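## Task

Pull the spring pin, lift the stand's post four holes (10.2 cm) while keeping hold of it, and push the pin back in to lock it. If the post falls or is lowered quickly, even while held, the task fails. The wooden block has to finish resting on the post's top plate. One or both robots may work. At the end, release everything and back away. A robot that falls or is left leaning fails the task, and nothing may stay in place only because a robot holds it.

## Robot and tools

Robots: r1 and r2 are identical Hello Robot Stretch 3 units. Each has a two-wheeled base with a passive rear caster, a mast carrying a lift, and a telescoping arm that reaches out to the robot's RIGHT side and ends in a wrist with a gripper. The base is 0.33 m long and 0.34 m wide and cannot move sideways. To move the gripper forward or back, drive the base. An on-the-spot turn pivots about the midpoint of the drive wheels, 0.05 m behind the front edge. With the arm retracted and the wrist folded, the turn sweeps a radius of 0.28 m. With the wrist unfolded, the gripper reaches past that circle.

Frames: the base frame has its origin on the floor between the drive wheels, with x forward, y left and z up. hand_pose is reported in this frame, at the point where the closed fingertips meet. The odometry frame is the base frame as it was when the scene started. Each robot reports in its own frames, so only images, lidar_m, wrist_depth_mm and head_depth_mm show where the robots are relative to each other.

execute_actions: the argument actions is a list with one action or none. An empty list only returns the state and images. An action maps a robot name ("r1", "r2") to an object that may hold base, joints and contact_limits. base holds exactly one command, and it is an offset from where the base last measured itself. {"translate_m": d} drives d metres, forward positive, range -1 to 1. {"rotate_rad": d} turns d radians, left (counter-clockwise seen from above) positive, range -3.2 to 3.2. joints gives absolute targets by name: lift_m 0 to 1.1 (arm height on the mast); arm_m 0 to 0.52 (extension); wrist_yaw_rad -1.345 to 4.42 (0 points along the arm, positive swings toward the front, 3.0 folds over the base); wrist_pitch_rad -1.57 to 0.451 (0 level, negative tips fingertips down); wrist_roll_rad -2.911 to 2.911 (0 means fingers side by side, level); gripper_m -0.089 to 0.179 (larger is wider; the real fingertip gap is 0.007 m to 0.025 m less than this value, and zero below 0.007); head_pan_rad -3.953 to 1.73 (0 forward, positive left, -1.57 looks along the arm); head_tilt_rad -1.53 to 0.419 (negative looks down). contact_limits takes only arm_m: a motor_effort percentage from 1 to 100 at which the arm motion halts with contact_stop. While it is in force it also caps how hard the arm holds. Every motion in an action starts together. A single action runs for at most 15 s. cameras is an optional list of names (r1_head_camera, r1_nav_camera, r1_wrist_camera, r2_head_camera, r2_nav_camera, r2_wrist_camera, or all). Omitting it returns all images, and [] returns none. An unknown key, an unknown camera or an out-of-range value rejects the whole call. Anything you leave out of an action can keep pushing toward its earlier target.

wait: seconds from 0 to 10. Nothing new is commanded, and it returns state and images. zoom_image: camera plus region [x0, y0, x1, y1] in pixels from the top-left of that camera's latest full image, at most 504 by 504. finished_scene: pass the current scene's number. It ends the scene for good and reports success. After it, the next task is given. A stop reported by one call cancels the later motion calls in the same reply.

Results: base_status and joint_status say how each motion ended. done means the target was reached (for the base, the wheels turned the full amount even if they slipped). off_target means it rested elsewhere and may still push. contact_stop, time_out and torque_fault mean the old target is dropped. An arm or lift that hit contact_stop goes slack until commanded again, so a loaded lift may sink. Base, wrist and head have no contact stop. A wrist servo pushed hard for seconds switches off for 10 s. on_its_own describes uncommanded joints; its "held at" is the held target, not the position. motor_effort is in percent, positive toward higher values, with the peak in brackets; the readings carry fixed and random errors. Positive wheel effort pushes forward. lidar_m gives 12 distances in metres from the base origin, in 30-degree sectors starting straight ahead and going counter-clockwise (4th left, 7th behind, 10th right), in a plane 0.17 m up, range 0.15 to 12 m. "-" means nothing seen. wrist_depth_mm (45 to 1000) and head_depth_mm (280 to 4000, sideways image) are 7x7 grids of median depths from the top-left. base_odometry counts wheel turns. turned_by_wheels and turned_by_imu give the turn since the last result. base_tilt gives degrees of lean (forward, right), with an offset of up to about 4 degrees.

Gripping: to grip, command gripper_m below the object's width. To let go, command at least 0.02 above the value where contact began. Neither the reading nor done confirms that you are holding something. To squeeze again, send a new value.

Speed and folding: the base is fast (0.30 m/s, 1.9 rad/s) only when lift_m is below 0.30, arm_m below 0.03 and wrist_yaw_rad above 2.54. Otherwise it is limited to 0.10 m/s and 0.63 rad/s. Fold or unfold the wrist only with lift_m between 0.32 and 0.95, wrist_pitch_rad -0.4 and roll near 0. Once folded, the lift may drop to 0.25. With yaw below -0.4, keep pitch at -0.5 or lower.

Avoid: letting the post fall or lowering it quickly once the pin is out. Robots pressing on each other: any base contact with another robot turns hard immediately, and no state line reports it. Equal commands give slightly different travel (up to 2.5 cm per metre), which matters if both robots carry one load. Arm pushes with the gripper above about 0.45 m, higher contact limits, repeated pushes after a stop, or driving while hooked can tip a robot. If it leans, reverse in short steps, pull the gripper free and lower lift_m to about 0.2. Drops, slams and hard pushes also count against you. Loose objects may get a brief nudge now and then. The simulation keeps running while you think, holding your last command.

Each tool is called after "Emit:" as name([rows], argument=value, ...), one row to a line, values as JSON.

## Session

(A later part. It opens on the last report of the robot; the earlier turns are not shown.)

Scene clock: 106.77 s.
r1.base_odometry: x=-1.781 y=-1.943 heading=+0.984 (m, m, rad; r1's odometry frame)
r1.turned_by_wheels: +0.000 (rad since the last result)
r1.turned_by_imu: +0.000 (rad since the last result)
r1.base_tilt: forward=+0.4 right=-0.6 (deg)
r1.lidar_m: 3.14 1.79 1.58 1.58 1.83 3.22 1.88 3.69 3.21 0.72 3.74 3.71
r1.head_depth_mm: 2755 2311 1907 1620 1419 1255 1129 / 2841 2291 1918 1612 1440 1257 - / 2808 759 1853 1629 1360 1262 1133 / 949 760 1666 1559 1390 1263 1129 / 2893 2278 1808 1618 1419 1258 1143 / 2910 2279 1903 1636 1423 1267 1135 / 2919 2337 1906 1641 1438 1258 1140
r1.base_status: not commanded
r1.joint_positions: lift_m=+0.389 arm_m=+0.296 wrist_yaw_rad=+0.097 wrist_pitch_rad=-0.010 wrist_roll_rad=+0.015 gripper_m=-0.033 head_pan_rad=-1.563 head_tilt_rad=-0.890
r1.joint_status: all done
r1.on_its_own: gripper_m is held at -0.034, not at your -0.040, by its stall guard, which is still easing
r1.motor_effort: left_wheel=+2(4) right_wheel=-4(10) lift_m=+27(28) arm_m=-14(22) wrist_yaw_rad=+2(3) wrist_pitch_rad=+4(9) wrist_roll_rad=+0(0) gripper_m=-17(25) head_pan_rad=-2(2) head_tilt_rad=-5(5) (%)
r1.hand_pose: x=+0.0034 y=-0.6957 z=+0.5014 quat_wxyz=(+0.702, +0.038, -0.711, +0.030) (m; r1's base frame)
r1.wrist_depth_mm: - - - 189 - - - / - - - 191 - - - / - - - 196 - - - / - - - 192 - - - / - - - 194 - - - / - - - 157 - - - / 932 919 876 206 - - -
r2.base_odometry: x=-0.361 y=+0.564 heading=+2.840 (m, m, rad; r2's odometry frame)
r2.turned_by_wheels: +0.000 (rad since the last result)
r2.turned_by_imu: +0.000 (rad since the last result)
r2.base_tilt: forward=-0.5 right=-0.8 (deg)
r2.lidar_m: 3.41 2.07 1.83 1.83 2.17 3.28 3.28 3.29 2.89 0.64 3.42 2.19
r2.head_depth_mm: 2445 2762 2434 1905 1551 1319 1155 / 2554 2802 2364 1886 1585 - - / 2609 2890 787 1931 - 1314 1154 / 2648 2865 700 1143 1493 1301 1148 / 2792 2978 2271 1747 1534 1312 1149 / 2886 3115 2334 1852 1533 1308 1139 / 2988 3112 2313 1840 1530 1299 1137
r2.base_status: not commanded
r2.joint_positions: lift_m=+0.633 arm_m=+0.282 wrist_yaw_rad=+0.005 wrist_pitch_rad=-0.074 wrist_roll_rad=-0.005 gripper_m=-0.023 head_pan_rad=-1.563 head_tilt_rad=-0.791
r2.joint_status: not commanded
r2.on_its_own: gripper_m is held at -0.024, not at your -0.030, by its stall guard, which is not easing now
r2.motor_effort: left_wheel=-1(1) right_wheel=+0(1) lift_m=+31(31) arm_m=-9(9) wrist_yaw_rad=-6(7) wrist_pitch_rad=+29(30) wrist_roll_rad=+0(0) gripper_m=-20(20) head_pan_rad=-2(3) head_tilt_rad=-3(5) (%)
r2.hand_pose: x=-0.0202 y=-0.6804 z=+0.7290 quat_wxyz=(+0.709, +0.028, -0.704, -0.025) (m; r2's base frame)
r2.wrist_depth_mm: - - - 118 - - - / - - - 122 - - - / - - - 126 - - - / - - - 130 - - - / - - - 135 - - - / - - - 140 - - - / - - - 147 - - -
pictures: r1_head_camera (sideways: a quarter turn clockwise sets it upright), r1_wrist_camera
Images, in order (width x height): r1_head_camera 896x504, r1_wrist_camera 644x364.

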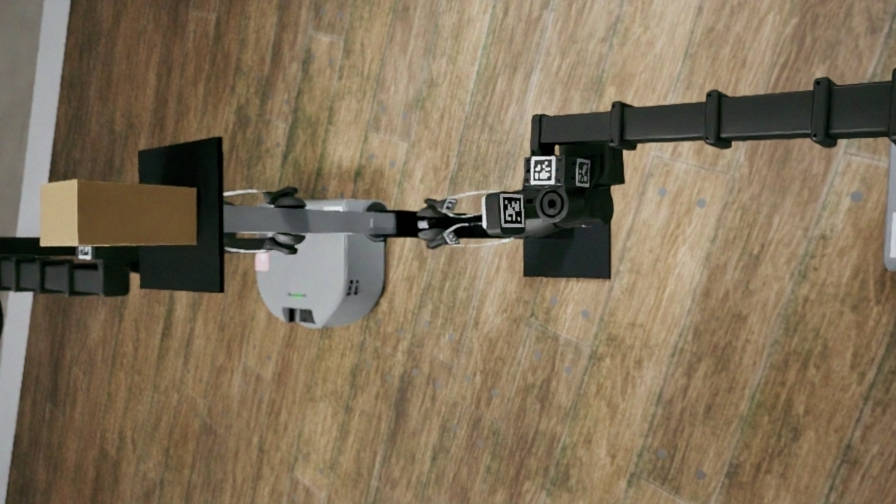

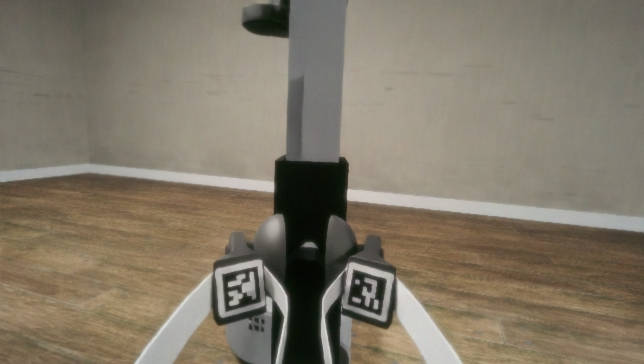

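Emit:
execute_actions([
  {"r2":{"joints":{"lift_m":0.729}}},
], cameras=["r1_wrist_camera","r2_wrist_camera"])

Emit:
execute_actions([
  {"r1":{"joints":{"gripper_m":0.06,"arm_m":0.3}}},
], cameras=["r1_head_camera"])

Emit:
zoom_image(camera="r1_head_camera", region=[330,150,530,320])

Emit:
execute_actions([
  {"r2":{"joints":{"lift_m":0.741}},"r1":{"joints":{"arm_m":0.2}}},
], cameras=["r1_head_camera","r2_wrist_camera"])

Emit:
zoom_image(camera="r1_head_camera", region=[330,150,530,320])

Scene clock: 113.97 s.
r1.base_odometry: x=-1.781 y=-1.943 heading=+0.984 (m, m, rad; r1's odometry frame)
r1.turned_by_wheels: +0.000 (rad since the last result)
r1.turned_by_imu: +0.001 (rad since the last result)
r1.base_tilt: forward=+0.3 right=-0.5 (deg)
r1.lidar_m: 3.13 1.79 1.58 1.58 1.83 3.21 1.88 3.73 3.23 0.72 3.73 3.73
r1.head_depth_mm: 2727 2295 1888 1609 1412 1256 1131 / 2793 2291 1911 1633 1456 1258 - / 2712 751 1850 1623 1361 1258 1132 / 855 754 1674 1566 1382 1260 1133 / 2802 2314 1793 1627 1425 1258 1132 / 2869 2292 1921 1633 1426 1259 1135 / 2931 2304 1915 1637 1426 1263 1133
r1.base_status: not commanded
r1.joint_positions: lift_m=+0.389 arm_m=+0.296 wrist_yaw_rad=+0.097 wrist_pitch_rad=-0.009 wrist_roll_rad=+0.015 gripper_m=-0.033 head_pan_rad=-1.563 head_tilt_rad=-0.890
r1.joint_status: not commanded
r1.on_its_own: gripper_m is held at -0.034, not at your -0.040, by its stall guard, which is not easing now
r1.motor_effort: left_wheel=+2(1) right_wheel=-4(5) lift_m=+28(28) arm_m=-13(14) wrist_yaw_rad=+3(2) wrist_pitch_rad=+4(4) wrist_roll_rad=-1(0) gripper_m=-20(19) head_pan_rad=-2(2) head_tilt_rad=-4(5) (%)
r1.hand_pose: x=+0.0034 y=-0.6956 z=+0.5015 quat_wxyz=(+0.702, +0.038, -0.711, +0.030) (m; r1's base frame)
r1.wrist_depth_mm: - - - 187 - - - / - - - 192 - - - / - - - 196 - - - / - - - 193 - - - / - - - 194 - - - / - - - 160 - - - / 904 933 868 207 976 - -
r2.base_odometry: x=-0.361 y=+0.564 heading=+2.839 (m, m, rad; r2's odometry frame)
r2.turned_by_wheels: +0.000 (rad since the last result)
r2.turned_by_imu: +0.012 (rad since the last result)
r2.base_tilt: forward=-0.5 right=-0.8 (deg)
r2.lidar_m: 3.37 2.06 1.82 1.84 2.19 3.28 3.30 3.28 2.89 0.64 3.48 2.19
r2.head_depth_mm: 2472 2799 2391 1886 1558 1356 - / 2574 2847 2383 1924 - 1316 1152 / 2616 2892 2121 - 1506 1309 1152 / 2641 1532 699 1691 1465 1300 1153 / 2809 3009 2264 1763 1528 1303 1144 / 2901 3080 2336 1848 1534 1300 1143 / 3000 3113 2335 1856 1524 1299 1137
r2.base_status: not commanded
r2.joint_positions: lift_m=+0.728 arm_m=+0.281 wrist_yaw_rad=-0.008 wrist_pitch_rad=-0.239 wrist_roll_rad=-0.005 gripper_m=-0.020 head_pan_rad=-1.563 head_tilt_rad=-0.792
r2.joint_status: all done
r2.on_its_own: gripper_m is held at -0.021, not at your -0.030, by its stall guard, which is not easing now; wrist_pitch_rad is at rest, and its effort (+92) is outside its rest range (-20 to +32)
r2.motor_effort: left_wheel=-3(11) right_wheel=+4(5) lift_m=+40(43) arm_m=-3(9) wrist_yaw_rad=+9(9) wrist_pitch_rad=+92(94) wrist_roll_rad=+0(0) gripper_m=-19(22) head_pan_rad=-2(3) head_tilt_rad=-2(4) (%)
r2.hand_pose: x=-0.0235 y=-0.6695 z=+0.7825 quat_wxyz=(+0.704, +0.082, -0.700, -0.087) (m; r2's base frame)
r2.wrist_depth_mm: - - 88 88 89 - - / - - - 119 - - - / - - - 127 - - - / - - - 136 - - - / - - - 145 - - - / - - - 155 - - - / - - - 170 - - -
pictures: r1_wrist_camera, r2_wrist_camera
Images, in order (width x height): r1_wrist_camera 644x364, r2_wrist_camera 644x364.

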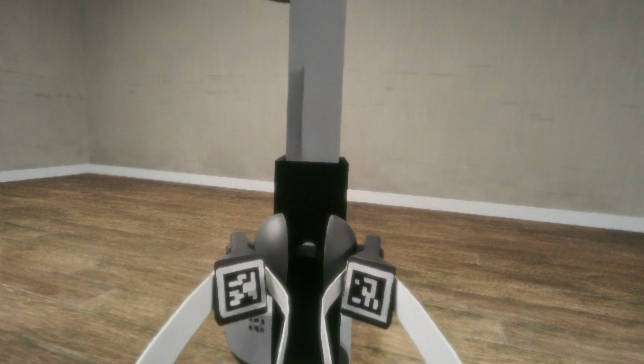

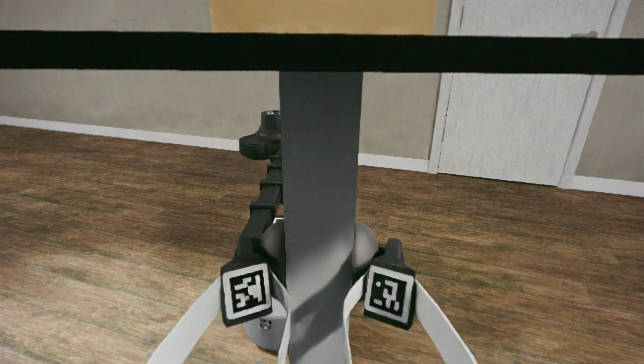

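Scene clock: 115.40 s.
r1.base_odometry: x=-1.781 y=-1.943 heading=+0.984 (m, m, rad; r1's odometry frame)
r1.turned_by_wheels: +0.000 (rad since the last result)
r1.turned_by_imu: +0.000 (rad since the last result)
r1.base_tilt: forward=+0.5 right=-0.6 (deg)
r1.lidar_m: 3.14 1.79 1.57 1.58 1.83 3.24 1.89 3.72 3.22 0.72 3.74 3.73
r1.head_depth_mm: 2764 2277 1886 1626 1421 1263 1132 / 2812 2273 1893 1626 1449 1254 - / 2685 753 1858 1638 1334 1259 1134 / 854 757 1675 1567 1385 1261 1136 / 2816 2336 1803 1626 1421 1263 1137 / 2987 2315 1912 1635 1419 1266 1135 / 2911 2304 1919 1626 1432 1271 1139
r1.base_status: not commanded
r1.joint_positions: lift_m=+0.389 arm_m=+0.300 wrist_yaw_rad=+0.097 wrist_pitch_rad=-0.018 wrist_roll_rad=+0.015 gripper_m=+0.060 head_pan_rad=-1.563 head_tilt_rad=-0.890
r1.joint_status: all done
r1.motor_effort: left_wheel=+0(2) right_wheel=-1(4) lift_m=+27(28) arm_m=+6(11) wrist_yaw_rad=+2(2) wrist_pitch_rad=+8(8) wrist_roll_rad=-1(0) gripper_m=+0(80) head_pan_rad=-2(2) head_tilt_rad=-5(5) (%)
r1.hand_pose: x=+0.0034 y=-0.6991 z=+0.4993 quat_wxyz=(+0.702, +0.041, -0.711, +0.027) (m; r1's base frame)
r1.wrist_depth_mm: - - - 184 - - - / - - - 189 - - - / - - - 192 - - - / - - - 187 - - - / - - - 192 - - - / - - 850 196 - - - / 870 919 862 202 931 991 -
r2.base_odometry: x=-0.361 y=+0.564 heading=+2.839 (m, m, rad; r2's odometry frame)
r2.turned_by_wheels: +0.000 (rad since the last result)
r2.turned_by_imu: +0.000 (rad since the last result)
r2.base_tilt: forward=-0.5 right=-0.7 (deg)
r2.lidar_m: 3.36 2.06 1.83 1.83 2.18 3.28 3.29 3.26 2.89 0.64 3.47 2.19
r2.head_depth_mm: 2461 2761 2392 1885 1562 1356 - / 2568 2828 2362 1944 - 1318 1146 / 2637 2930 2118 - 1510 1321 1145 / 2626 1527 700 1699 1467 1300 1147 / 2805 3033 2271 1750 1530 1309 1145 / 2894 3170 2339 1836 1544 1309 1140 / 3002 3178 2349 1831 1527 1300 1134
r2.base_status: not commanded
r2.joint_positions: lift_m=+0.728 arm_m=+0.281 wrist_yaw_rad=-0.008 wrist_pitch_rad=-0.239 wrist_roll_rad=-0.005 gripper_m=-0.020 head_pan_rad=-1.563 head_tilt_rad=-0.792
r2.joint_status: not commanded
r2.on_its_own: gripper_m is held at -0.021, not at your -0.030, by its stall guard, which is not easing now; wrist_pitch_rad is at rest, and its effort (+92) is outside its rest range (-20 to +32)
r2.motor_effort: left_wheel=-3(3) right_wheel=+4(4) lift_m=+39(39) arm_m=-3(3) wrist_yaw_rad=+8(9) wrist_pitch_rad=+92(92) wrist_roll_rad=+0(0) gripper_m=-21(19) head_pan_rad=-4(3) head_tilt_rad=-3(3) (%)
r2.hand_pose: x=-0.0235 y=-0.6695 z=+0.7825 quat_wxyz=(+0.704, +0.082, -0.700, -0.087) (m; r2's base frame)
r2.wrist_depth_mm: - - 88 88 88 - - / - - - 119 - - - / - - - 127 - - - / - - - 136 - - - / - - - 144 - - - / - - - 156 - - - / - - - 170 - - -
pictures: r1_head_camera (sideways: a quarter turn clockwise sets it upright)
Images, in order (width x height): r1_head_camera 896x504.

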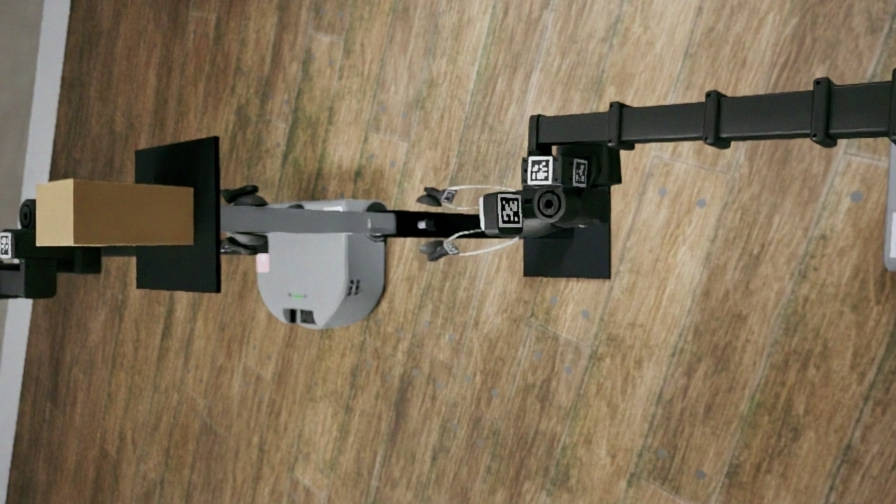

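Region (330, 150, 530, 320) of r1_head_camera's 896x504 image, scaled by 2.520, with more detail than that image has; it fills the top 428 rows of this view, and the rest is white.

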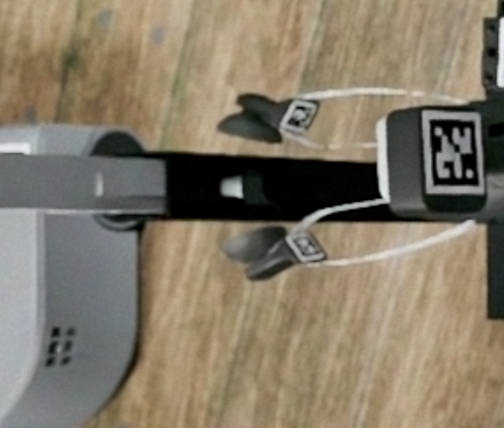

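Scene clock: 117.63 s.
r1.base_odometry: x=-1.781 y=-1.943 heading=+0.984 (m, m, rad; r1's odometry frame)
r1.turned_by_wheels: +0.000 (rad since the last result)
r1.turned_by_imu: +0.000 (rad since the last result)
r1.base_tilt: forward=+0.4 right=-0.7 (deg)
r1.lidar_m: 3.14 1.79 1.58 1.58 1.83 3.25 1.88 3.74 3.23 0.72 3.74 3.73
r1.head_depth_mm: 2748 2285 1893 1632 1403 1259 1133 / 2785 2265 1897 1630 1415 1252 - / 2770 751 1868 1635 1453 1224 1134 / 864 754 1670 1549 1381 1261 1135 / 2800 2316 1795 1627 1420 1262 1147 / 2931 2315 1913 1621 1412 1266 1140 / 2902 2317 1923 1624 1423 1263 1137
r1.base_status: not commanded
r1.joint_positions: lift_m=+0.389 arm_m=+0.200 wrist_yaw_rad=+0.098 wrist_pitch_rad=-0.019 wrist_roll_rad=+0.015 gripper_m=+0.060 head_pan_rad=-1.563 head_tilt_rad=-0.890
r1.joint_status: all done
r1.motor_effort: left_wheel=+0(0) right_wheel=-1(1) lift_m=+28(28) arm_m=-7(10) wrist_yaw_rad=+2(2) wrist_pitch_rad=+8(8) wrist_roll_rad=+0(1) gripper_m=+0(0) head_pan_rad=-2(2) head_tilt_rad=-6(5) (%)
r1.hand_pose: x=+0.0036 y=-0.5999 z=+0.4990 quat_wxyz=(+0.702, +0.042, -0.711, +0.027) (m; r1's base frame)
r1.wrist_depth_mm: - - - - - - - / - - - - - - - / - - - - - - - / - - - - - - - / - - - - - - - / - - 940 307 - - - / 896 895 920 317 967 - -
r2.base_odometry: x=-0.361 y=+0.564 heading=+2.839 (m, m, rad; r2's odometry frame)
r2.turned_by_wheels: +0.000 (rad since the last result)
r2.turned_by_imu: +0.000 (rad since the last result)
r2.base_tilt: forward=-0.5 right=-0.8 (deg)
r2.lidar_m: 3.34 2.06 1.83 1.84 2.19 3.27 3.29 3.27 2.89 0.64 3.48 2.18
r2.head_depth_mm: 2445 2748 2411 1891 1557 1350 - / 2560 2800 2352 1937 - - 1129 / 2630 2923 2127 - 1502 1316 1150 / 2624 1536 703 1726 1463 1302 1145 / 2780 2972 2257 1752 1533 1303 1141 / 2899 3114 2346 1851 1535 1304 1135 / 3027 3180 2328 1853 1527 1301 1142
r2.base_status: not commanded
r2.joint_positions: lift_m=+0.716 arm_m=+0.281 wrist_yaw_rad=-0.008 wrist_pitch_rad=-0.198 wrist_roll_rad=-0.005 gripper_m=-0.020 head_pan_rad=-1.563 head_tilt_rad=-0.792
r2.joint_status: lift_m contact_stop (moved -0.012 of +0.013)
r2.on_its_own: gripper_m is held at -0.021, not at your -0.030, by its stall guard, which is not easing now; lift_m is slack since a contact_stop, until your next command for it (your +0.741 is given up); wrist_pitch_rad is at rest, and its effort (+76) is outside its rest range (-20 to +32)
r2.motor_effort: left_wheel=-3(4) right_wheel=+3(5) lift_m=+25(41) arm_m=+3(3) wrist_yaw_rad=+8(9) wrist_pitch_rad=+76(95) wrist_roll_rad=+0(0) gripper_m=-19(20) head_pan_rad=-2(3) head_tilt_rad=-3(4) (%)
r2.hand_pose: x=-0.0235 y=-0.6722 z=+0.7807 quat_wxyz=(+0.705, +0.068, -0.702, -0.073) (m; r2's base frame)
r2.wrist_depth_mm: - 56 56 57 57 57 58 / - - - 121 - - - / - - - 128 - - - / - - - 136 - - - / - - - 143 - - - / - - - 152 - - - / - - - 165 - - -
pictures: r1_head_camera (sideways: a quarter turn clockwise sets it upright), r2_wrist_camera
Images, in order (width x height): r1_head_camera 896x504, r2_wrist_camera 644x364.

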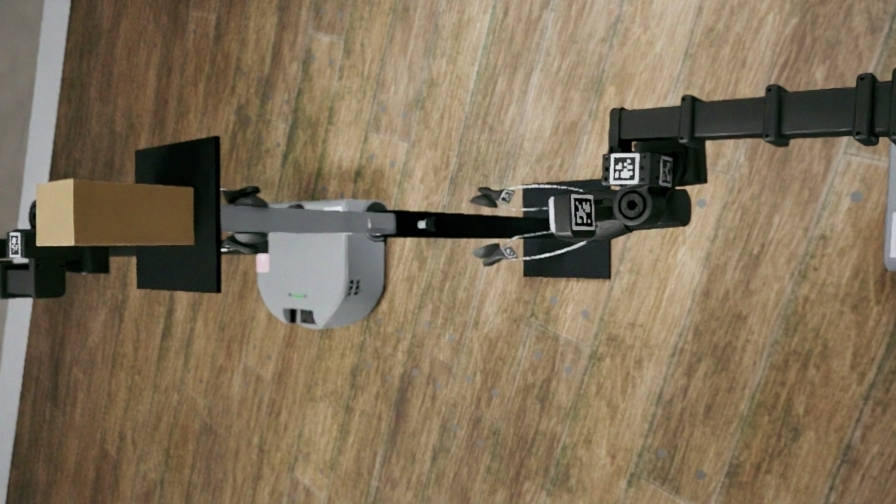

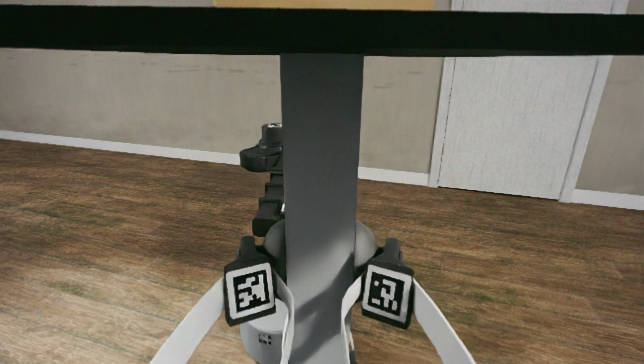

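Region (330, 150, 530, 320) of r1_head_camera's 896x504 image, scaled by 2.520, with more detail than that image has; it fills the top 428 rows of this view, and the rest is white.

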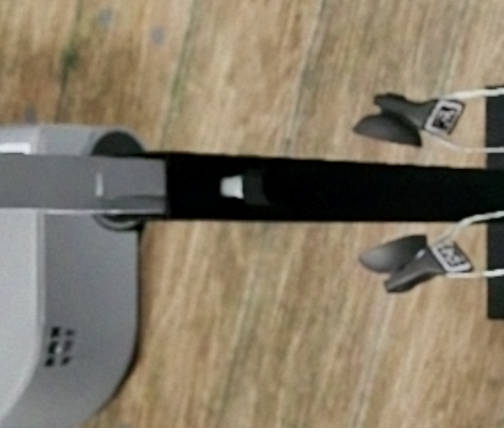

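Emit:
execute_actions([
  {"r2":{"joints":{"lift_m":0.685}},"r1":{"joints":{"arm_m":0.313,"lift_m":0.385}}},
], cameras=[])

Emit:
execute_actions([
  {"r2":{"joints":{"gripper_m":0.06}},"r1":{"joints":{"gripper_m":-0.034}}},
], cameras=[])

Emit:
execute_actions([
  {"r2":{"joints":{"lift_m":0.62,"wrist_yaw_rad":0,"wrist_pitch_rad":0}}},
], cameras=[])

Emit:
execute_actions([
  {"r2":{"joints":{"gripper_m":-0.024}}},
], cameras=[])

Emit:
execute_actions([
  {"r2":{"joints":{"lift_m":0.637}}},
], cameras=["r2_wrist_camera","r1_head_camera","r1_wrist_camera"])

Scene clock: 124.57 s.
torque_fault: r2.wrist_pitch_rad switched itself off since the last result.
r1.base_odometry: x=-1.781 y=-1.943 heading=+0.984 (m, m, rad; r1's odometry frame)
r1.turned_by_wheels: +0.000 (rad since the last result)
r1.turned_by_imu: +0.001 (rad since the last result)
r1.base_tilt: forward=+0.6 right=-0.4 (deg)
r1.lidar_m: 3.14 1.80 1.58 1.58 1.83 3.23 1.89 3.72 3.20 0.72 3.76 3.74
r1.head_depth_mm: 2782 2271 1919 1625 1431 1259 1132 / 2785 2299 1905 1637 1416 1264 - / 2808 753 1861 1630 1351 1269 1135 / 901 755 1671 1568 1393 1264 1132 / 2808 2317 1796 1629 1420 1259 1135 / 2889 2304 1909 1617 1430 1265 1133 / 2896 2311 1939 1630 1426 1259 1139
r1.base_status: not commanded
r1.joint_positions: lift_m=+0.385 arm_m=+0.313 wrist_yaw_rad=+0.098 wrist_pitch_rad=-0.019 wrist_roll_rad=+0.015 gripper_m=+0.060 head_pan_rad=-1.563 head_tilt_rad=-0.890
r1.joint_status: all done
r1.motor_effort: left_wheel=+0(0) right_wheel=-1(1) lift_m=+27(27) arm_m=+7(8) wrist_yaw_rad=+3(2) wrist_pitch_rad=+8(8) wrist_roll_rad=+0(0) gripper_m=+1(0) head_pan_rad=-2(2) head_tilt_rad=-4(5) (%)
r1.hand_pose: x=+0.0037 y=-0.7120 z=+0.4950 quat_wxyz=(+0.702, +0.042, -0.711, +0.027) (m; r1's base frame)
r1.wrist_depth_mm: - - - 172 - - - / - - - 174 - - - / - - - 176 - - - / - - - 174 - - - / - - - 178 - - - / - - 817 181 - - - / 924 897 873 188 905 996 -
r2.base_odometry: x=-0.361 y=+0.564 heading=+2.839 (m, m, rad; r2's odometry frame)
r2.turned_by_wheels: +0.000 (rad since the last result)
r2.turned_by_imu: -0.002 (rad since the last result)
r2.base_tilt: forward=-0.5 right=-0.9 (deg)
r2.lidar_m: 3.38 2.06 1.83 1.83 2.18 3.28 3.30 3.27 2.88 0.64 3.47 2.19
r2.head_depth_mm: 2487 2774 2427 1885 1561 1359 1172 / 2541 2832 2385 1926 1599 - 1135 / 2610 2899 2141 1994 1494 1319 1144 / 2685 2900 705 1676 1467 1296 1150 / 2797 3020 2253 1766 1536 1316 1144 / 2892 3124 2333 1854 1536 1306 1141 / 2967 3151 2335 1856 1526 1303 1134
r2.base_status: not commanded
r2.joint_positions: lift_m=+0.686 arm_m=+0.280 wrist_yaw_rad=-0.006 wrist_pitch_rad=-0.113 wrist_roll_rad=-0.005 gripper_m=-0.020 head_pan_rad=-1.563 head_tilt_rad=-0.792
r2.joint_status: all done
r2.on_its_own: gripper_m is held at -0.021, not at your -0.030, by its stall guard, which is not easing now; wrist_pitch_rad is off since a torque_fault, and then holds where it rests, not at your +0.000
r2.motor_effort: left_wheel=-3(3) right_wheel=+2(4) lift_m=+12(19) arm_m=+12(12) wrist_yaw_rad=+7(9) wrist_pitch_rad=+0(0) wrist_roll_rad=-1(1) gripper_m=-18(18) head_pan_rad=-1(1) head_tilt_rad=-2(3) (%)
r2.hand_pose: x=-0.0230 y=-0.6769 z=+0.7715 quat_wxyz=(+0.708, +0.038, -0.704, -0.042) (m; r2's base frame)
r2.wrist_depth_mm: - 92 91 90 90 88 87 / - - - 125 - - - / - - - 131 - - - / - - - 136 - - - / - - - 141 - - - / - - - 147 - - - / - - - 155 - - -
pictures: none
No camera images: the call's "cameras" was empty. Leave "cameras" out to get every camera's image.

Scene clock: 130.00 s.
r1.base_odometry: x=-1.781 y=-1.943 heading=+0.984 (m, m, rad; r1's odometry frame)
r1.turned_by_wheels: +0.000 (rad since the last result)
r1.turned_by_imu: +0.001 (rad since the last result)
r1.base_tilt: forward=+0.6 right=-0.6 (deg)
r1.lidar_m: 3.15 1.80 1.58 1.57 1.83 3.22 1.89 3.73 3.21 0.72 3.76 3.73
r1.head_depth_mm: 2801 2257 1911 1626 1422 1253 1129 / 2788 2299 1907 1626 1417 1255 - / 2784 757 1859 1636 1356 1267 1131 / 898 755 1673 1586 1382 1261 1138 / 2784 2293 1802 1639 1423 1271 1135 / 2896 2311 1919 1640 1423 1263 1139 / 2929 2318 1923 1640 1432 1278 1144
r1.base_status: not commanded
r1.joint_positions: lift_m=+0.385 arm_m=+0.313 wrist_yaw_rad=+0.094 wrist_pitch_rad=-0.020 wrist_roll_rad=+0.015 gripper_m=-0.025 head_pan_rad=-1.563 head_tilt_rad=-0.890
r1.joint_status: gripper_m off_target (ended at -0.025, target -0.034)
r1.on_its_own: gripper_m is held at -0.025, not at your -0.034, by its stall guard, which is not easing now
r1.motor_effort: left_wheel=+0(0) right_wheel=-1(1) lift_m=+27(26) arm_m=+6(7) wrist_yaw_rad=+5(5) wrist_pitch_rad=+9(9) wrist_roll_rad=+0(0) gripper_m=-19(97) head_pan_rad=-2(2) head_tilt_rad=-5(6) (%)
r1.hand_pose: x=+0.0026 y=-0.7121 z=+0.4948 quat_wxyz=(+0.702, +0.041, -0.711, +0.026) (m; r1's base frame)
r1.wrist_depth_mm: - - - 171 - - - / - - - 175 - - - / - - - 178 - - - / - - - 174 - - - / - - - 177 - - - / - - - 144 - - - / 883 927 824 188 949 997 975
r2.base_odometry: x=-0.361 y=+0.564 heading=+2.840 (m, m, rad; r2's odometry frame)
r2.turned_by_wheels: +0.000 (rad since the last result)
r2.turned_by_imu: +0.001 (rad since the last result)
r2.base_tilt: forward=-0.4 right=-0.9 (deg)
r2.lidar_m: 3.38 2.06 1.82 1.83 2.18 3.27 3.30 3.29 2.89 0.64 3.45 2.18
r2.head_depth_mm: 2455 2768 2367 1887 1558 1352 1176 / 2580 2841 2378 1949 1596 - 1126 / 2617 2940 2130 1986 1485 1318 1151 / 2655 2882 702 1153 1462 1304 1152 / 2812 3006 2256 1756 1532 1315 1143 / 2885 3110 2321 1847 1536 1300 1141 / 2979 3152 2316 1848 1528 1307 1138
r2.base_status: not commanded
r2.joint_positions: lift_m=+0.685 arm_m=+0.281 wrist_yaw_rad=-0.003 wrist_pitch_rad=-0.779 wrist_roll_rad=-0.005 gripper_m=+0.060 head_pan_rad=-1.563 head_tilt_rad=-0.792
r2.joint_status: all done
r2.on_its_own: wrist_pitch_rad is held at -0.771, not at your +0.000, since a torque_fault
r2.motor_effort: left_wheel=-1(2) right_wheel=+1(2) lift_m=+16(16) arm_m=+3(12) wrist_yaw_rad=+3(6) wrist_pitch_rad=+3(3) wrist_roll_rad=-1(1) gripper_m=+0(83) head_pan_rad=-3(3) head_tilt_rad=-4(4) (%)
r2.hand_pose: x=-0.0220 y=-0.5911 z=+0.6269 quat_wxyz=(+0.655, +0.268, -0.653, -0.269) (m; r2's base frame)
r2.wrist_depth_mm: - - - 140 - - - / - - - 161 - - - / - - - 189 - - - / 967 941 989 330 962 963 989 / 859 863 882 317 885 844 858 / 772 766 - 745 - 776 796 / 720 712 700 694 704 711 726
pictures: none
No camera images: the call's "cameras" was empty. Leave "cameras" out to get every camera's image.

Scene clock: 131.43 s.
r1.base_odometry: x=-1.781 y=-1.943 heading=+0.984 (m, m, rad; r1's odometry frame)
r1.turned_by_wheels: +0.000 (rad since the last result)
r1.turned_by_imu: +0.000 (rad since the last result)
r1.base_tilt: forward=+0.5 right=-0.6 (deg)
r1.lidar_m: 3.15 1.80 1.57 1.58 1.83 3.23 1.88 3.74 3.21 0.72 3.74 3.73
r1.head_depth_mm: 2754 2299 1886 1634 1416 1257 1131 / 2831 2282 1898 1632 1419 1256 - / 2813 752 1815 1634 1351 1255 1137 / 1003 758 1649 1598 1386 1264 1138 / 2808 2338 1809 1626 1429 1265 1135 / 2958 2312 1924 1627 1425 1269 1133 / 2897 2329 1890 1650 1420 1264 1142
r1.base_status: not commanded
r1.joint_positions: lift_m=+0.385 arm_m=+0.313 wrist_yaw_rad=+0.094 wrist_pitch_rad=-0.020 wrist_roll_rad=+0.015 gripper_m=-0.025 head_pan_rad=-1.563 head_tilt_rad=-0.890
r1.joint_status: not commanded
r1.on_its_own: gripper_m is held at -0.025, not at your -0.034, by its stall guard, which is not easing now
r1.motor_effort: left_wheel=+0(0) right_wheel=+0(0) lift_m=+27(27) arm_m=+7(6) wrist_yaw_rad=+4(5) wrist_pitch_rad=+8(9) wrist_roll_rad=+0(0) gripper_m=-18(19) head_pan_rad=-2(2) head_tilt_rad=-5(5) (%)
r1.hand_pose: x=+0.0026 y=-0.7121 z=+0.4948 quat_wxyz=(+0.702, +0.041, -0.711, +0.026) (m; r1's base frame)
r1.wrist_depth_mm: - - - 171 - - - / - - - 174 - - - / - - - 179 - - - / - - - 175 - - - / - - - 177 - - - / - - - 144 - - - / 892 953 850 188 953 993 -
r2.base_odometry: x=-0.361 y=+0.564 heading=+2.840 (m, m, rad; r2's odometry frame)
r2.turned_by_wheels: +0.000 (rad since the last result)
r2.turned_by_imu: +0.000 (rad since the last result)
r2.base_tilt: forward=-0.6 right=-0.8 (deg)
r2.lidar_m: 3.38 2.06 1.83 1.84 2.18 3.27 3.30 3.27 2.89 0.64 3.46 2.18
r2.head_depth_mm: 2451 2760 2390 1887 1555 1325 1154 / 2538 2849 2375 1878 1597 - - / 2622 2898 2147 1927 - 1304 1147 / 2661 2857 701 1425 1475 1299 1138 / 2813 3049 2270 1769 1537 1317 1145 / 2912 3138 2334 1858 1538 1310 1141 / 2972 3168 2335 1838 1530 1310 1139
r2.base_status: not commanded
r2.joint_positions: lift_m=+0.620 arm_m=+0.281 wrist_yaw_rad=-0.003 wrist_pitch_rad=-0.024 wrist_roll_rad=-0.005 gripper_m=+0.060 head_pan_rad=-1.563 head_tilt_rad=-0.792
r2.joint_status: all done
r2.motor_effort: left_wheel=-1(1) right_wheel=+0(1) lift_m=+17(18) arm_m=+3(3) wrist_yaw_rad=+2(3) wrist_pitch_rad=+9(10) wrist_roll_rad=-1(1) gripper_m=+0(0) head_pan_rad=-2(3) head_tilt_rad=-3(3) (%)
r2.hand_pose: x=-0.0221 y=-0.6813 z=+0.7288 quat_wxyz=(+0.709, +0.008, -0.705, -0.010) (m; r2's base frame)
r2.wrist_depth_mm: - - - 123 - - - / - - - 126 - - - / - - - 129 - - - / - - - 133 - - - / - - - 137 - - - / - - - 141 - - - / - - - 145 - - -
pictures: none
No camera images: the call's "cameras" was empty. Leave "cameras" out to get every camera's image.

Scene clock: 132.77 s.
r1.base_odometry: x=-1.781 y=-1.943 heading=+0.984 (m, m, rad; r1's odometry frame)
r1.turned_by_wheels: +0.000 (rad since the last result)
r1.turned_by_imu: +0.000 (rad since the last result)
r1.base_tilt: forward=+0.4 right=-0.7 (deg)
r1.lidar_m: 3.13 1.79 1.58 1.58 1.83 3.24 1.89 3.73 3.22 0.72 3.73 3.72
r1.head_depth_mm: 2813 2279 1908 1606 1417 1253 1142 / 2832 2286 1897 1618 1408 1264 - / 2778 754 1867 1625 1338 1259 1132 / 1001 755 1655 1584 1384 1257 1138 / 2804 2327 1802 1636 1427 1265 1131 / 2945 2321 1920 1622 1423 1260 1138 / 2905 2327 1918 1631 1431 1266 1134
r1.base_status: not commanded
r1.joint_positions: lift_m=+0.385 arm_m=+0.313 wrist_yaw_rad=+0.094 wrist_pitch_rad=-0.020 wrist_roll_rad=+0.015 gripper_m=-0.025 head_pan_rad=-1.563 head_tilt_rad=-0.890
r1.joint_status: not commanded
r1.on_its_own: gripper_m is held at -0.025, not at your -0.034, by its stall guard, which is not easing now
r1.motor_effort: left_wheel=+0(0) right_wheel=-1(0) lift_m=+27(27) arm_m=+6(6) wrist_yaw_rad=+4(4) wrist_pitch_rad=+9(9) wrist_roll_rad=+0(0) gripper_m=-20(19) head_pan_rad=-2(2) head_tilt_rad=-5(5) (%)
r1.hand_pose: x=+0.0026 y=-0.7121 z=+0.4948 quat_wxyz=(+0.702, +0.041, -0.711, +0.026) (m; r1's base frame)
r1.wrist_depth_mm: - - - 171 - - - / - - - 174 - - - / - - - 179 - - - / - - - 174 - - - / - - - 177 - - - / - - - 145 - - - / 891 922 825 189 975 978 -
r2.base_odometry: x=-0.361 y=+0.564 heading=+2.840 (m, m, rad; r2's odometry frame)
r2.turned_by_wheels: +0.000 (rad since the last result)
r2.turned_by_imu: +0.000 (rad since the last result)
r2.base_tilt: forward=-0.5 right=-0.7 (deg)
r2.lidar_m: 3.35 2.06 1.83 1.84 2.19 3.28 3.30 3.27 2.88 0.64 3.46 2.18
r2.head_depth_mm: 2453 2781 2365 1876 1560 1326 1150 / 2551 2837 2360 1883 1588 - - / 2621 2937 2127 1927 - 1304 1144 / 2661 2884 700 1168 1472 1308 1144 / 2800 2993 2243 1732 1532 1307 1140 / 2893 3182 2339 1841 1534 1308 1141 / 3019 3165 2332 1843 1533 1300 1134
r2.base_status: not commanded
r2.joint_positions: lift_m=+0.620 arm_m=+0.282 wrist_yaw_rad=-0.003 wrist_pitch_rad=-0.022 wrist_roll_rad=-0.005 gripper_m=-0.023 head_pan_rad=-1.563 head_tilt_rad=-0.792
r2.joint_status: all done
r2.motor_effort: left_wheel=-1(0) right_wheel=+2(2) lift_m=+17(17) arm_m=-8(8) wrist_yaw_rad=+3(4) wrist_pitch_rad=+9(9) wrist_roll_rad=-1(1) gripper_m=-21(97) head_pan_rad=-3(3) head_tilt_rad=-3(4) (%)
r2.hand_pose: x=-0.0222 y=-0.6822 z=+0.7292 quat_wxyz=(+0.709, +0.007, -0.705, -0.009) (m; r2's base frame)
r2.wrist_depth_mm: - - - 121 - - - / - - - 124 - - - / - - - 128 - - - / - - - 131 - - - / - - - 134 - - - / - - - 137 - - - / - - - 141 - - -
pictures: none
No camera images: the call's "cameras" was empty. Leave "cameras" out to get every camera's image.

Scene clock: 133.63 s.
r1.base_odometry: x=-1.781 y=-1.943 heading=+0.984 (m, m, rad; r1's odometry frame)
r1.turned_by_wheels: +0.000 (rad since the last result)
r1.turned_by_imu: +0.000 (rad since the last result)
r1.base_tilt: forward=+0.5 right=-0.6 (deg)
r1.lidar_m: 3.15 1.80 1.58 1.58 1.83 3.24 1.88 3.72 3.22 0.72 3.74 3.72
r1.head_depth_mm: 2813 2265 1905 1622 1418 1259 1140 / 2824 2274 1909 1621 1414 1260 - / 2763 755 1872 1618 1348 1254 1132 / 948 758 1660 1580 1390 1264 1130 / 2900 2310 1802 1625 1433 1261 1137 / 2917 2339 1922 1642 1415 1272 1129 / 2945 2328 1893 1639 1426 1262 1135
r1.base_status: not commanded
r1.joint_positions: lift_m=+0.385 arm_m=+0.313 wrist_yaw_rad=+0.094 wrist_pitch_rad=-0.020 wrist_roll_rad=+0.015 gripper_m=-0.025 head_pan_rad=-1.563 head_tilt_rad=-0.890
r1.joint_status: not commanded
r1.on_its_own: gripper_m is held at -0.025, not at your -0.034, by its stall guard, which is not easing now
r1.motor_effort: left_wheel=+0(0) right_wheel=+0(0) lift_m=+27(27) arm_m=+7(6) wrist_yaw_rad=+5(4) wrist_pitch_rad=+9(9) wrist_roll_rad=+0(0) gripper_m=-19(19) head_pan_rad=-2(1) head_tilt_rad=-5(5) (%)
r1.hand_pose: x=+0.0026 y=-0.7121 z=+0.4948 quat_wxyz=(+0.702, +0.041, -0.711, +0.026) (m; r1's base frame)
r1.wrist_depth_mm: - - - 172 - - - / - - - 174 - - - / - - - 179 - - - / - - - 175 - - - / - - - 177 - - - / - - - 145 - - - / 917 908 848 188 972 981 -
r2.base_odometry: x=-0.361 y=+0.564 heading=+2.840 (m, m, rad; r2's odometry frame)
r2.turned_by_wheels: +0.000 (rad since the last result)
r2.turned_by_imu: +0.000 (rad since the last result)
r2.base_tilt: forward=-0.5 right=-0.8 (deg)
r2.lidar_m: 3.36 2.06 1.83 1.83 2.18 3.27 3.28 3.28 2.88 0.64 3.48 2.19
r2.head_depth_mm: 2433 2784 2380 1877 1561 1327 1154 / 2525 2848 2373 1874 1567 - - / 2601 2915 2104 1929 1473 1312 1149 / 2667 2876 699 1170 1462 1302 1142 / 2811 3050 2253 1744 1536 1305 1140 / 2907 3139 2320 1854 1542 1304 1136 / 2995 3115 2332 1834 1522 1294 1141
r2.base_status: not commanded
r2.joint_positions: lift_m=+0.636 arm_m=+0.282 wrist_yaw_rad=-0.003 wrist_pitch_rad=-0.076 wrist_roll_rad=-0.005 gripper_m=-0.020 head_pan_rad=-1.563 head_tilt_rad=-0.792
r2.joint_status: all done
r2.motor_effort: left_wheel=-1(1) right_wheel=+1(0) lift_m=+32(32) arm_m=-10(10) wrist_yaw_rad=+3(3) wrist_pitch_rad=+29(30) wrist_roll_rad=-1(1) gripper_m=-19(21) head_pan_rad=-3(2) head_tilt_rad=-4(3) (%)
r2.hand_pose: x=-0.0223 y=-0.6804 z=+0.7315 quat_wxyz=(+0.708, +0.026, -0.705, -0.028) (m; r2's base frame)
r2.wrist_depth_mm: - - - 116 - - - / - - - 120 - - - / - - - 125 - - - / - - - 130 - - - / - - - 134 - - - / - - - 139 - - - / - - - 146 - - -
pictures: r1_head_camera (sideways: a quarter turn clockwise sets it upright), r1_wrist_camera, r2_wrist_camera
Images, in order (width x height): r1_head_camera 896x504, r1_wrist_camera 644x364, r2_wrist_camera 644x364.

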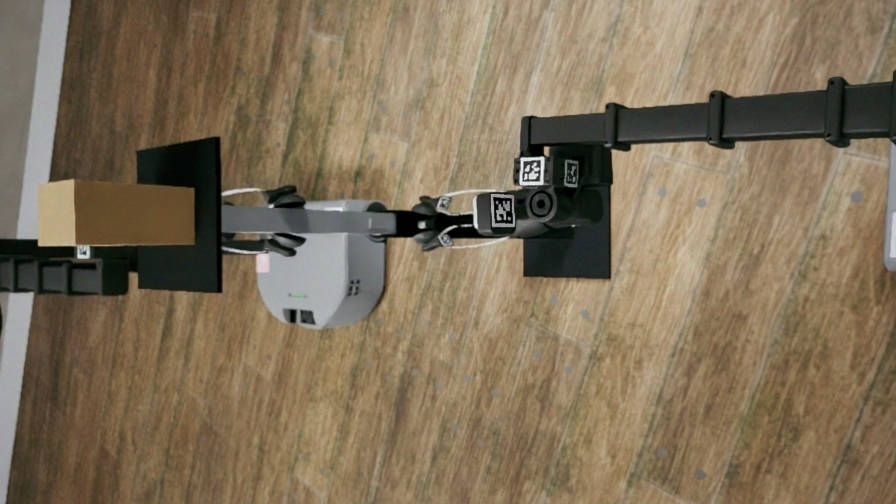

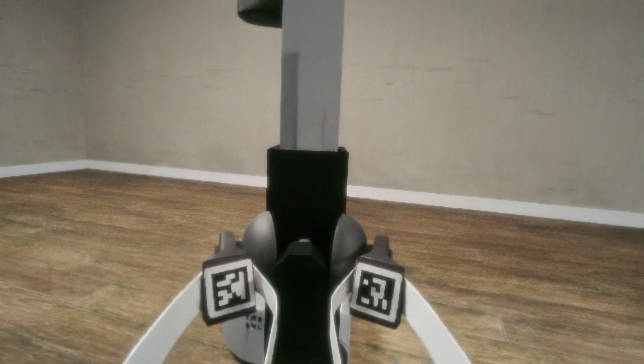

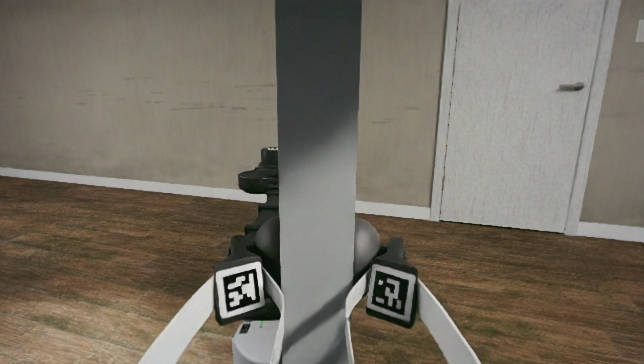

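Emit:
execute_actions([
  {"r1":{"joints":{"arm_m":0.303,"gripper_m":-0.04}},"r2":{"joints":{"lift_m":0.641}}},
], cameras=["r1_wrist_camera"])

Emit:
execute_actions([
  {"r1":{"joints":{"arm_m":0.285}}},
], cameras=["r1_head_camera","r1_wrist_camera"])

Emit:
zoom_image(camera="r1_head_camera", region=[330,150,530,320])

Scene clock: 139.50 s.
r1.base_odometry: x=-1.781 y=-1.943 heading=+0.984 (m, m, rad; r1's odometry frame)
r1.turned_by_wheels: +0.000 (rad since the last result)
r1.turned_by_imu: +0.001 (rad since the last result)
r1.base_tilt: forward=+0.5 right=-0.5 (deg)
r1.lidar_m: 3.14 1.79 1.57 1.58 1.83 3.22 1.89 3.70 3.22 0.72 3.74 3.72
r1.head_depth_mm: 2731 2275 1917 1620 1424 1267 1125 / 2809 2300 1900 1621 1440 1257 - / 2675 746 1857 1632 - 1261 1130 / 937 751 1653 1562 1380 1270 1134 / 2894 2301 1795 1643 1430 1265 1132 / 2913 2323 1903 1633 1427 1270 1137 / 2892 2296 1904 1621 1430 1261 1144
r1.base_status: not commanded
r1.joint_positions: lift_m=+0.385 arm_m=+0.304 wrist_yaw_rad=+0.096 wrist_pitch_rad=-0.017 wrist_roll_rad=+0.015 gripper_m=-0.036 head_pan_rad=-1.563 head_tilt_rad=-0.890
r1.joint_status: all done
r1.on_its_own: arm_m is at rest, and its effort (-21) is outside its rest range (-14 to +14)
r1.motor_effort: left_wheel=+3(5) right_wheel=-10(11) lift_m=+28(27) arm_m=-21(22) wrist_yaw_rad=+1(4) wrist_pitch_rad=+7(9) wrist_roll_rad=+0(0) gripper_m=-22(83) head_pan_rad=-2(1) head_tilt_rad=-5(4) (%)
r1.hand_pose: x=+0.0031 y=-0.7040 z=+0.4956 quat_wxyz=(+0.702, +0.040, -0.711, +0.027) (m; r1's base frame)
r1.wrist_depth_mm: - - - 179 - - - / - - - 183 - - - / - - - 186 - - - / - - - 182 - - - / - - - 185 - - - / - - - 147 - - - / 932 931 845 196 970 965 -
r2.base_odometry: x=-0.361 y=+0.564 heading=+2.840 (m, m, rad; r2's odometry frame)
r2.turned_by_wheels: +0.000 (rad since the last result)
r2.turned_by_imu: +0.000 (rad since the last result)
r2.base_tilt: forward=-0.6 right=-0.7 (deg)
r2.lidar_m: 3.37 2.05 1.83 1.83 2.19 3.27 3.29 3.30 2.89 0.64 3.46 2.18
r2.head_depth_mm: 2453 2788 2398 1871 1548 1320 1151 / 2516 2811 2365 1871 1592 - - / 2634 2925 2102 1948 1475 1315 1149 / 2646 1546 698 1182 1466 1306 1141 / 2829 3017 2235 1738 1532 1307 1136 / 2884 3142 2317 1847 1525 1301 1142 / 3028 3126 2326 1837 1525 1306 1138
r2.base_status: not commanded
r2.joint_positions: lift_m=+0.640 arm_m=+0.282 wrist_yaw_rad=-0.003 wrist_pitch_rad=-0.083 wrist_roll_rad=-0.005 gripper_m=-0.020 head_pan_rad=-1.563 head_tilt_rad=-0.792
r2.joint_status: all done
r2.motor_effort: left_wheel=-1(1) right_wheel=+0(1) lift_m=+32(31) arm_m=-10(10) wrist_yaw_rad=+3(2) wrist_pitch_rad=+32(33) wrist_roll_rad=-1(1) gripper_m=-20(20) head_pan_rad=-2(3) head_tilt_rad=-4(4) (%)
r2.hand_pose: x=-0.0223 y=-0.6801 z=+0.7338 quat_wxyz=(+0.708, +0.029, -0.705, -0.031) (m; r2's base frame)
r2.wrist_depth_mm: - - - 116 - - - / - - - 121 - - - / - - - 124 - - - / - - - 129 - - - / - - - 135 - - - / - - - 140 - - - / - - - 146 - - -
pictures: r1_wrist_camera
Images, in order (width x height): r1_wrist_camera 644x364.

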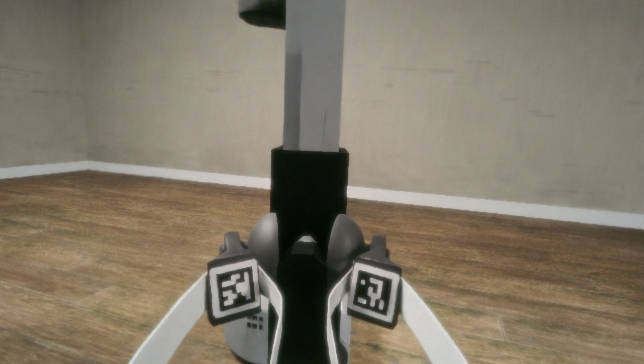

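Scene clock: 140.50 s.
r1.base_odometry: x=-1.781 y=-1.943 heading=+0.984 (m, m, rad; r1's odometry frame)
r1.turned_by_wheels: +0.000 (rad since the last result)
r1.turned_by_imu: +0.000 (rad since the last result)
r1.base_tilt: forward=+0.4 right=-0.7 (deg)
r1.lidar_m: 3.12 1.79 1.58 1.58 1.83 3.23 1.88 3.72 3.22 0.72 3.73 3.73
r1.head_depth_mm: 2825 2295 1905 1616 1422 1255 1134 / 2831 2282 1903 1624 1456 1255 - / 2792 750 1870 1638 - 1251 1131 / 934 752 1651 1559 1403 1263 1142 / 2929 2298 1782 1625 1423 1258 1129 / 2942 2304 1919 1634 1431 1267 1137 / 2923 2323 1919 1650 1427 1274 1138
r1.base_status: not commanded
r1.joint_positions: lift_m=+0.385 arm_m=+0.286 wrist_yaw_rad=+0.096 wrist_pitch_rad=-0.014 wrist_roll_rad=+0.015 gripper_m=-0.033 head_pan_rad=-1.563 head_tilt_rad=-0.890
r1.joint_status: all done
r1.on_its_own: gripper_m is held at -0.034, not at your -0.040, by its stall guard, which is not easing now
r1.motor_effort: left_wheel=+0(4) right_wheel=-1(10) lift_m=+27(27) arm_m=-12(19) wrist_yaw_rad=+2(2) wrist_pitch_rad=+6(7) wrist_roll_rad=-1(0) gripper_m=-19(22) head_pan_rad=-2(2) head_tilt_rad=-5(5) (%)
r1.hand_pose: x=+0.0031 y=-0.6854 z=+0.4963 quat_wxyz=(+0.702, +0.039, -0.711, +0.029) (m; r1's base frame)
r1.wrist_depth_mm: - - - 197 - - - / - - - 202 - - - / - - - 205 - - - / - - - 202 - - - / - - - 206 - - - / - - - 213 - - - / 911 929 846 218 961 - -
r2.base_odometry: x=-0.361 y=+0.564 heading=+2.840 (m, m, rad; r2's odometry frame)
r2.turned_by_wheels: +0.000 (rad since the last result)
r2.turned_by_imu: +0.000 (rad since the last result)
r2.base_tilt: forward=-0.4 right=-0.7 (deg)
r2.lidar_m: 3.38 2.06 1.83 1.83 2.18 3.28 3.30 3.27 2.88 0.64 3.47 2.18
r2.head_depth_mm: 2450 2772 2393 1861 1566 1322 1152 / 2561 2811 2384 1879 1599 - - / 2626 2894 2134 1926 1471 1314 1152 / 2669 1542 700 1160 1472 1303 1137 / 2815 3036 2240 1748 1542 1310 1144 / 2862 3133 2340 1842 1531 1305 1135 / 2976 3134 2320 1835 1516 1301 1139
r2.base_status: not commanded
r2.joint_positions: lift_m=+0.640 arm_m=+0.282 wrist_yaw_rad=-0.003 wrist_pitch_rad=-0.083 wrist_roll_rad=-0.005 gripper_m=-0.020 head_pan_rad=-1.563 head_tilt_rad=-0.792
r2.joint_status: not commanded
r2.motor_effort: left_wheel=-1(0) right_wheel=+0(0) lift_m=+32(33) arm_m=-10(10) wrist_yaw_rad=+3(3) wrist_pitch_rad=+32(32) wrist_roll_rad=-1(1) gripper_m=-20(20) head_pan_rad=-3(4) head_tilt_rad=-4(4) (%)
r2.hand_pose: x=-0.0223 y=-0.6801 z=+0.7338 quat_wxyz=(+0.708, +0.029, -0.705, -0.031) (m; r2's base frame)
r2.wrist_depth_mm: - - - 116 - - - / - - - 120 - - - / - - - 125 - - - / - - - 129 - - - / - - - 135 - - - / - - - 140 - - - / - - - 147 - - -
pictures: r1_head_camera (sideways: a quarter turn clockwise sets it upright), r1_wrist_camera
Images, in order (width x height): r1_head_camera 896x504, r1_wrist_camera 644x364.

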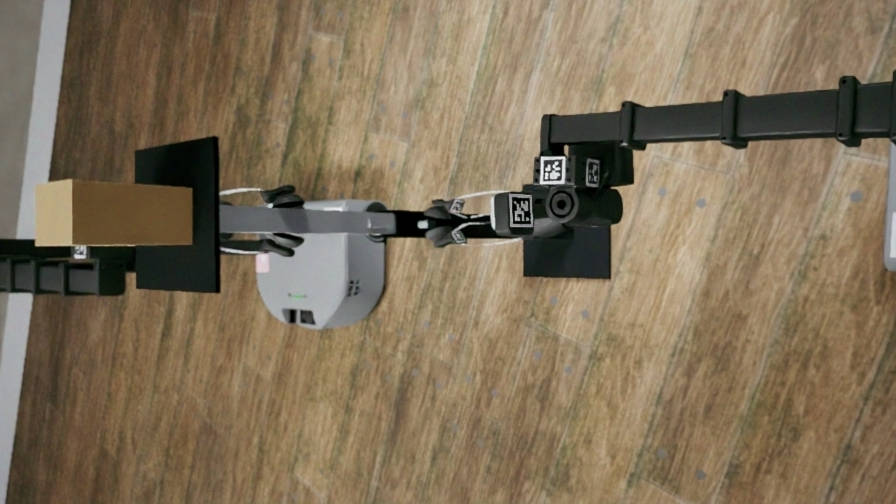

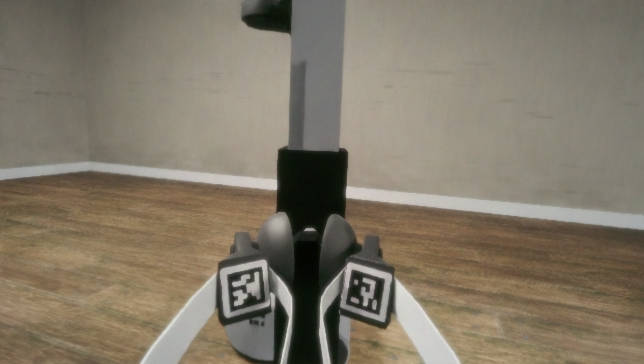

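Region (330, 150, 530, 320) of r1_head_camera's 896x504 image, scaled by 2.520, with more detail than that image has; it fills the top 428 rows of this view, and the rest is white.

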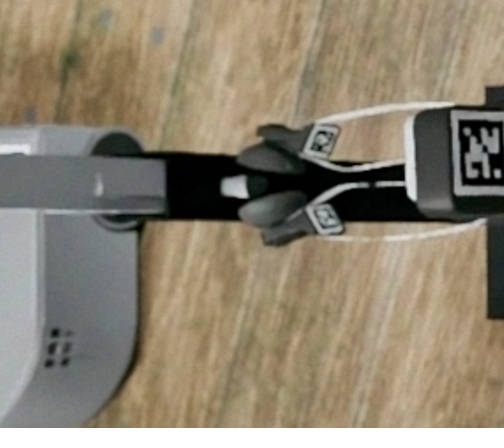

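Test with a small lift.

Emit:
execute_actions([
  {"r2":{"joints":{"lift_m":0.652}}},
], cameras=["r1_head_camera"])

Scene clock: 142.40 s.
r1.base_odometry: x=-1.781 y=-1.943 heading=+0.984 (m, m, rad; r1's odometry frame)
r1.turned_by_wheels: +0.000 (rad since the last result)
r1.turned_by_imu: +0.000 (rad since the last result)
r1.base_tilt: forward=+0.4 right=-0.5 (deg)
r1.lidar_m: 3.13 1.79 1.58 1.58 1.84 3.23 1.88 3.73 3.22 0.73 3.75 3.72
r1.head_depth_mm: 2782 2314 1899 1612 1409 1267 1131 / 2816 2312 1917 1631 1447 1260 - / 2653 737 1873 1627 - 1258 1127 / 945 739 1642 1555 1384 1264 1127 / 2921 2307 1799 1636 1425 1257 1132 / 2872 2334 1923 1634 1428 1264 1137 / 2929 2297 1936 1639 1424 1256 1138
r1.base_status: not commanded
r1.joint_positions: lift_m=+0.385 arm_m=+0.286 wrist_yaw_rad=+0.096 wrist_pitch_rad=-0.014 wrist_roll_rad=+0.015 gripper_m=-0.033 head_pan_rad=-1.563 head_tilt_rad=-0.890
r1.joint_status: not commanded
r1.on_its_own: gripper_m is held at -0.034, not at your -0.040, by its stall guard, which is not easing now
r1.motor_effort: left_wheel=+0(0) right_wheel=-1(1) lift_m=+28(29) arm_m=-11(11) wrist_yaw_rad=+4(2) wrist_pitch_rad=+6(6) wrist_roll_rad=+0(0) gripper_m=-20(20) head_pan_rad=-2(2) head_tilt_rad=-6(5) (%)
r1.hand_pose: x=+0.0031 y=-0.6853 z=+0.4963 quat_wxyz=(+0.702, +0.039, -0.711, +0.029) (m; r1's base frame)
r1.wrist_depth_mm: - - - 197 - - - / - - - 202 - - - / - - - 204 - - - / - - - 202 - - - / - - - 204 - - - / - - - 211 - - - / 893 945 840 219 981 - 983
r2.base_odometry: x=-0.361 y=+0.564 heading=+2.840 (m, m, rad; r2's odometry frame)
r2.turned_by_wheels: +0.000 (rad since the last result)
r2.turned_by_imu: +0.001 (rad since the last result)
r2.base_tilt: forward=-0.5 right=-0.7 (deg)
r2.lidar_m: 3.37 2.07 1.83 1.83 2.18 3.27 3.29 3.28 2.88 0.64 3.47 2.19
r2.head_depth_mm: 2491 2780 2399 1882 1551 1325 1153 / 2561 2798 2384 1876 1563 - - / 2622 2907 2126 1923 1436 1310 1143 / 2690 1538 699 1669 1470 1301 1140 / 2785 3024 2231 1749 1536 1303 1140 / 2856 3140 2322 1842 1529 1307 1138 / 3024 3131 2295 1852 1530 1301 1139
r2.base_status: not commanded
r2.joint_positions: lift_m=+0.651 arm_m=+0.282 wrist_yaw_rad=-0.003 wrist_pitch_rad=-0.097 wrist_roll_rad=-0.005 gripper_m=-0.020 head_pan_rad=-1.563 head_tilt_rad=-0.792
r2.joint_status: all done
r2.on_its_own: gripper_m is held at -0.018, not at your -0.024, by its stall guard, which is still easing; wrist_pitch_rad is at rest, and its effort (+37) is outside its rest range (-20 to +32)
r2.motor_effort: left_wheel=+0(0) right_wheel=+0(0) lift_m=+33(34) arm_m=-11(11) wrist_yaw_rad=+3(3) wrist_pitch_rad=+37(39) wrist_roll_rad=-1(1) gripper_m=-2(21) head_pan_rad=-2(2) head_tilt_rad=-3(2) (%)
r2.hand_pose: x=-0.0223 y=-0.6795 z=+0.7413 quat_wxyz=(+0.708, +0.033, -0.704, -0.035) (m; r2's base frame)
r2.wrist_depth_mm: - - - 115 - - - / - - - 120 - - - / - - - 124 - - - / - - - 130 - - - / - - - 134 - - - / - - - 140 - - - / - - - 148 - - -
pictures: r1_head_camera (sideways: a quarter turn clockwise sets it upright)
Images, in order (width x height): r1_head_camera 896x504.

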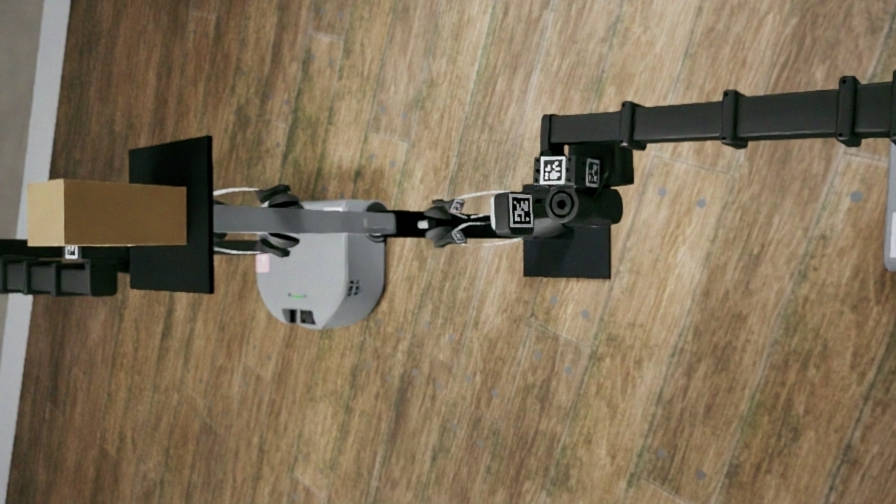

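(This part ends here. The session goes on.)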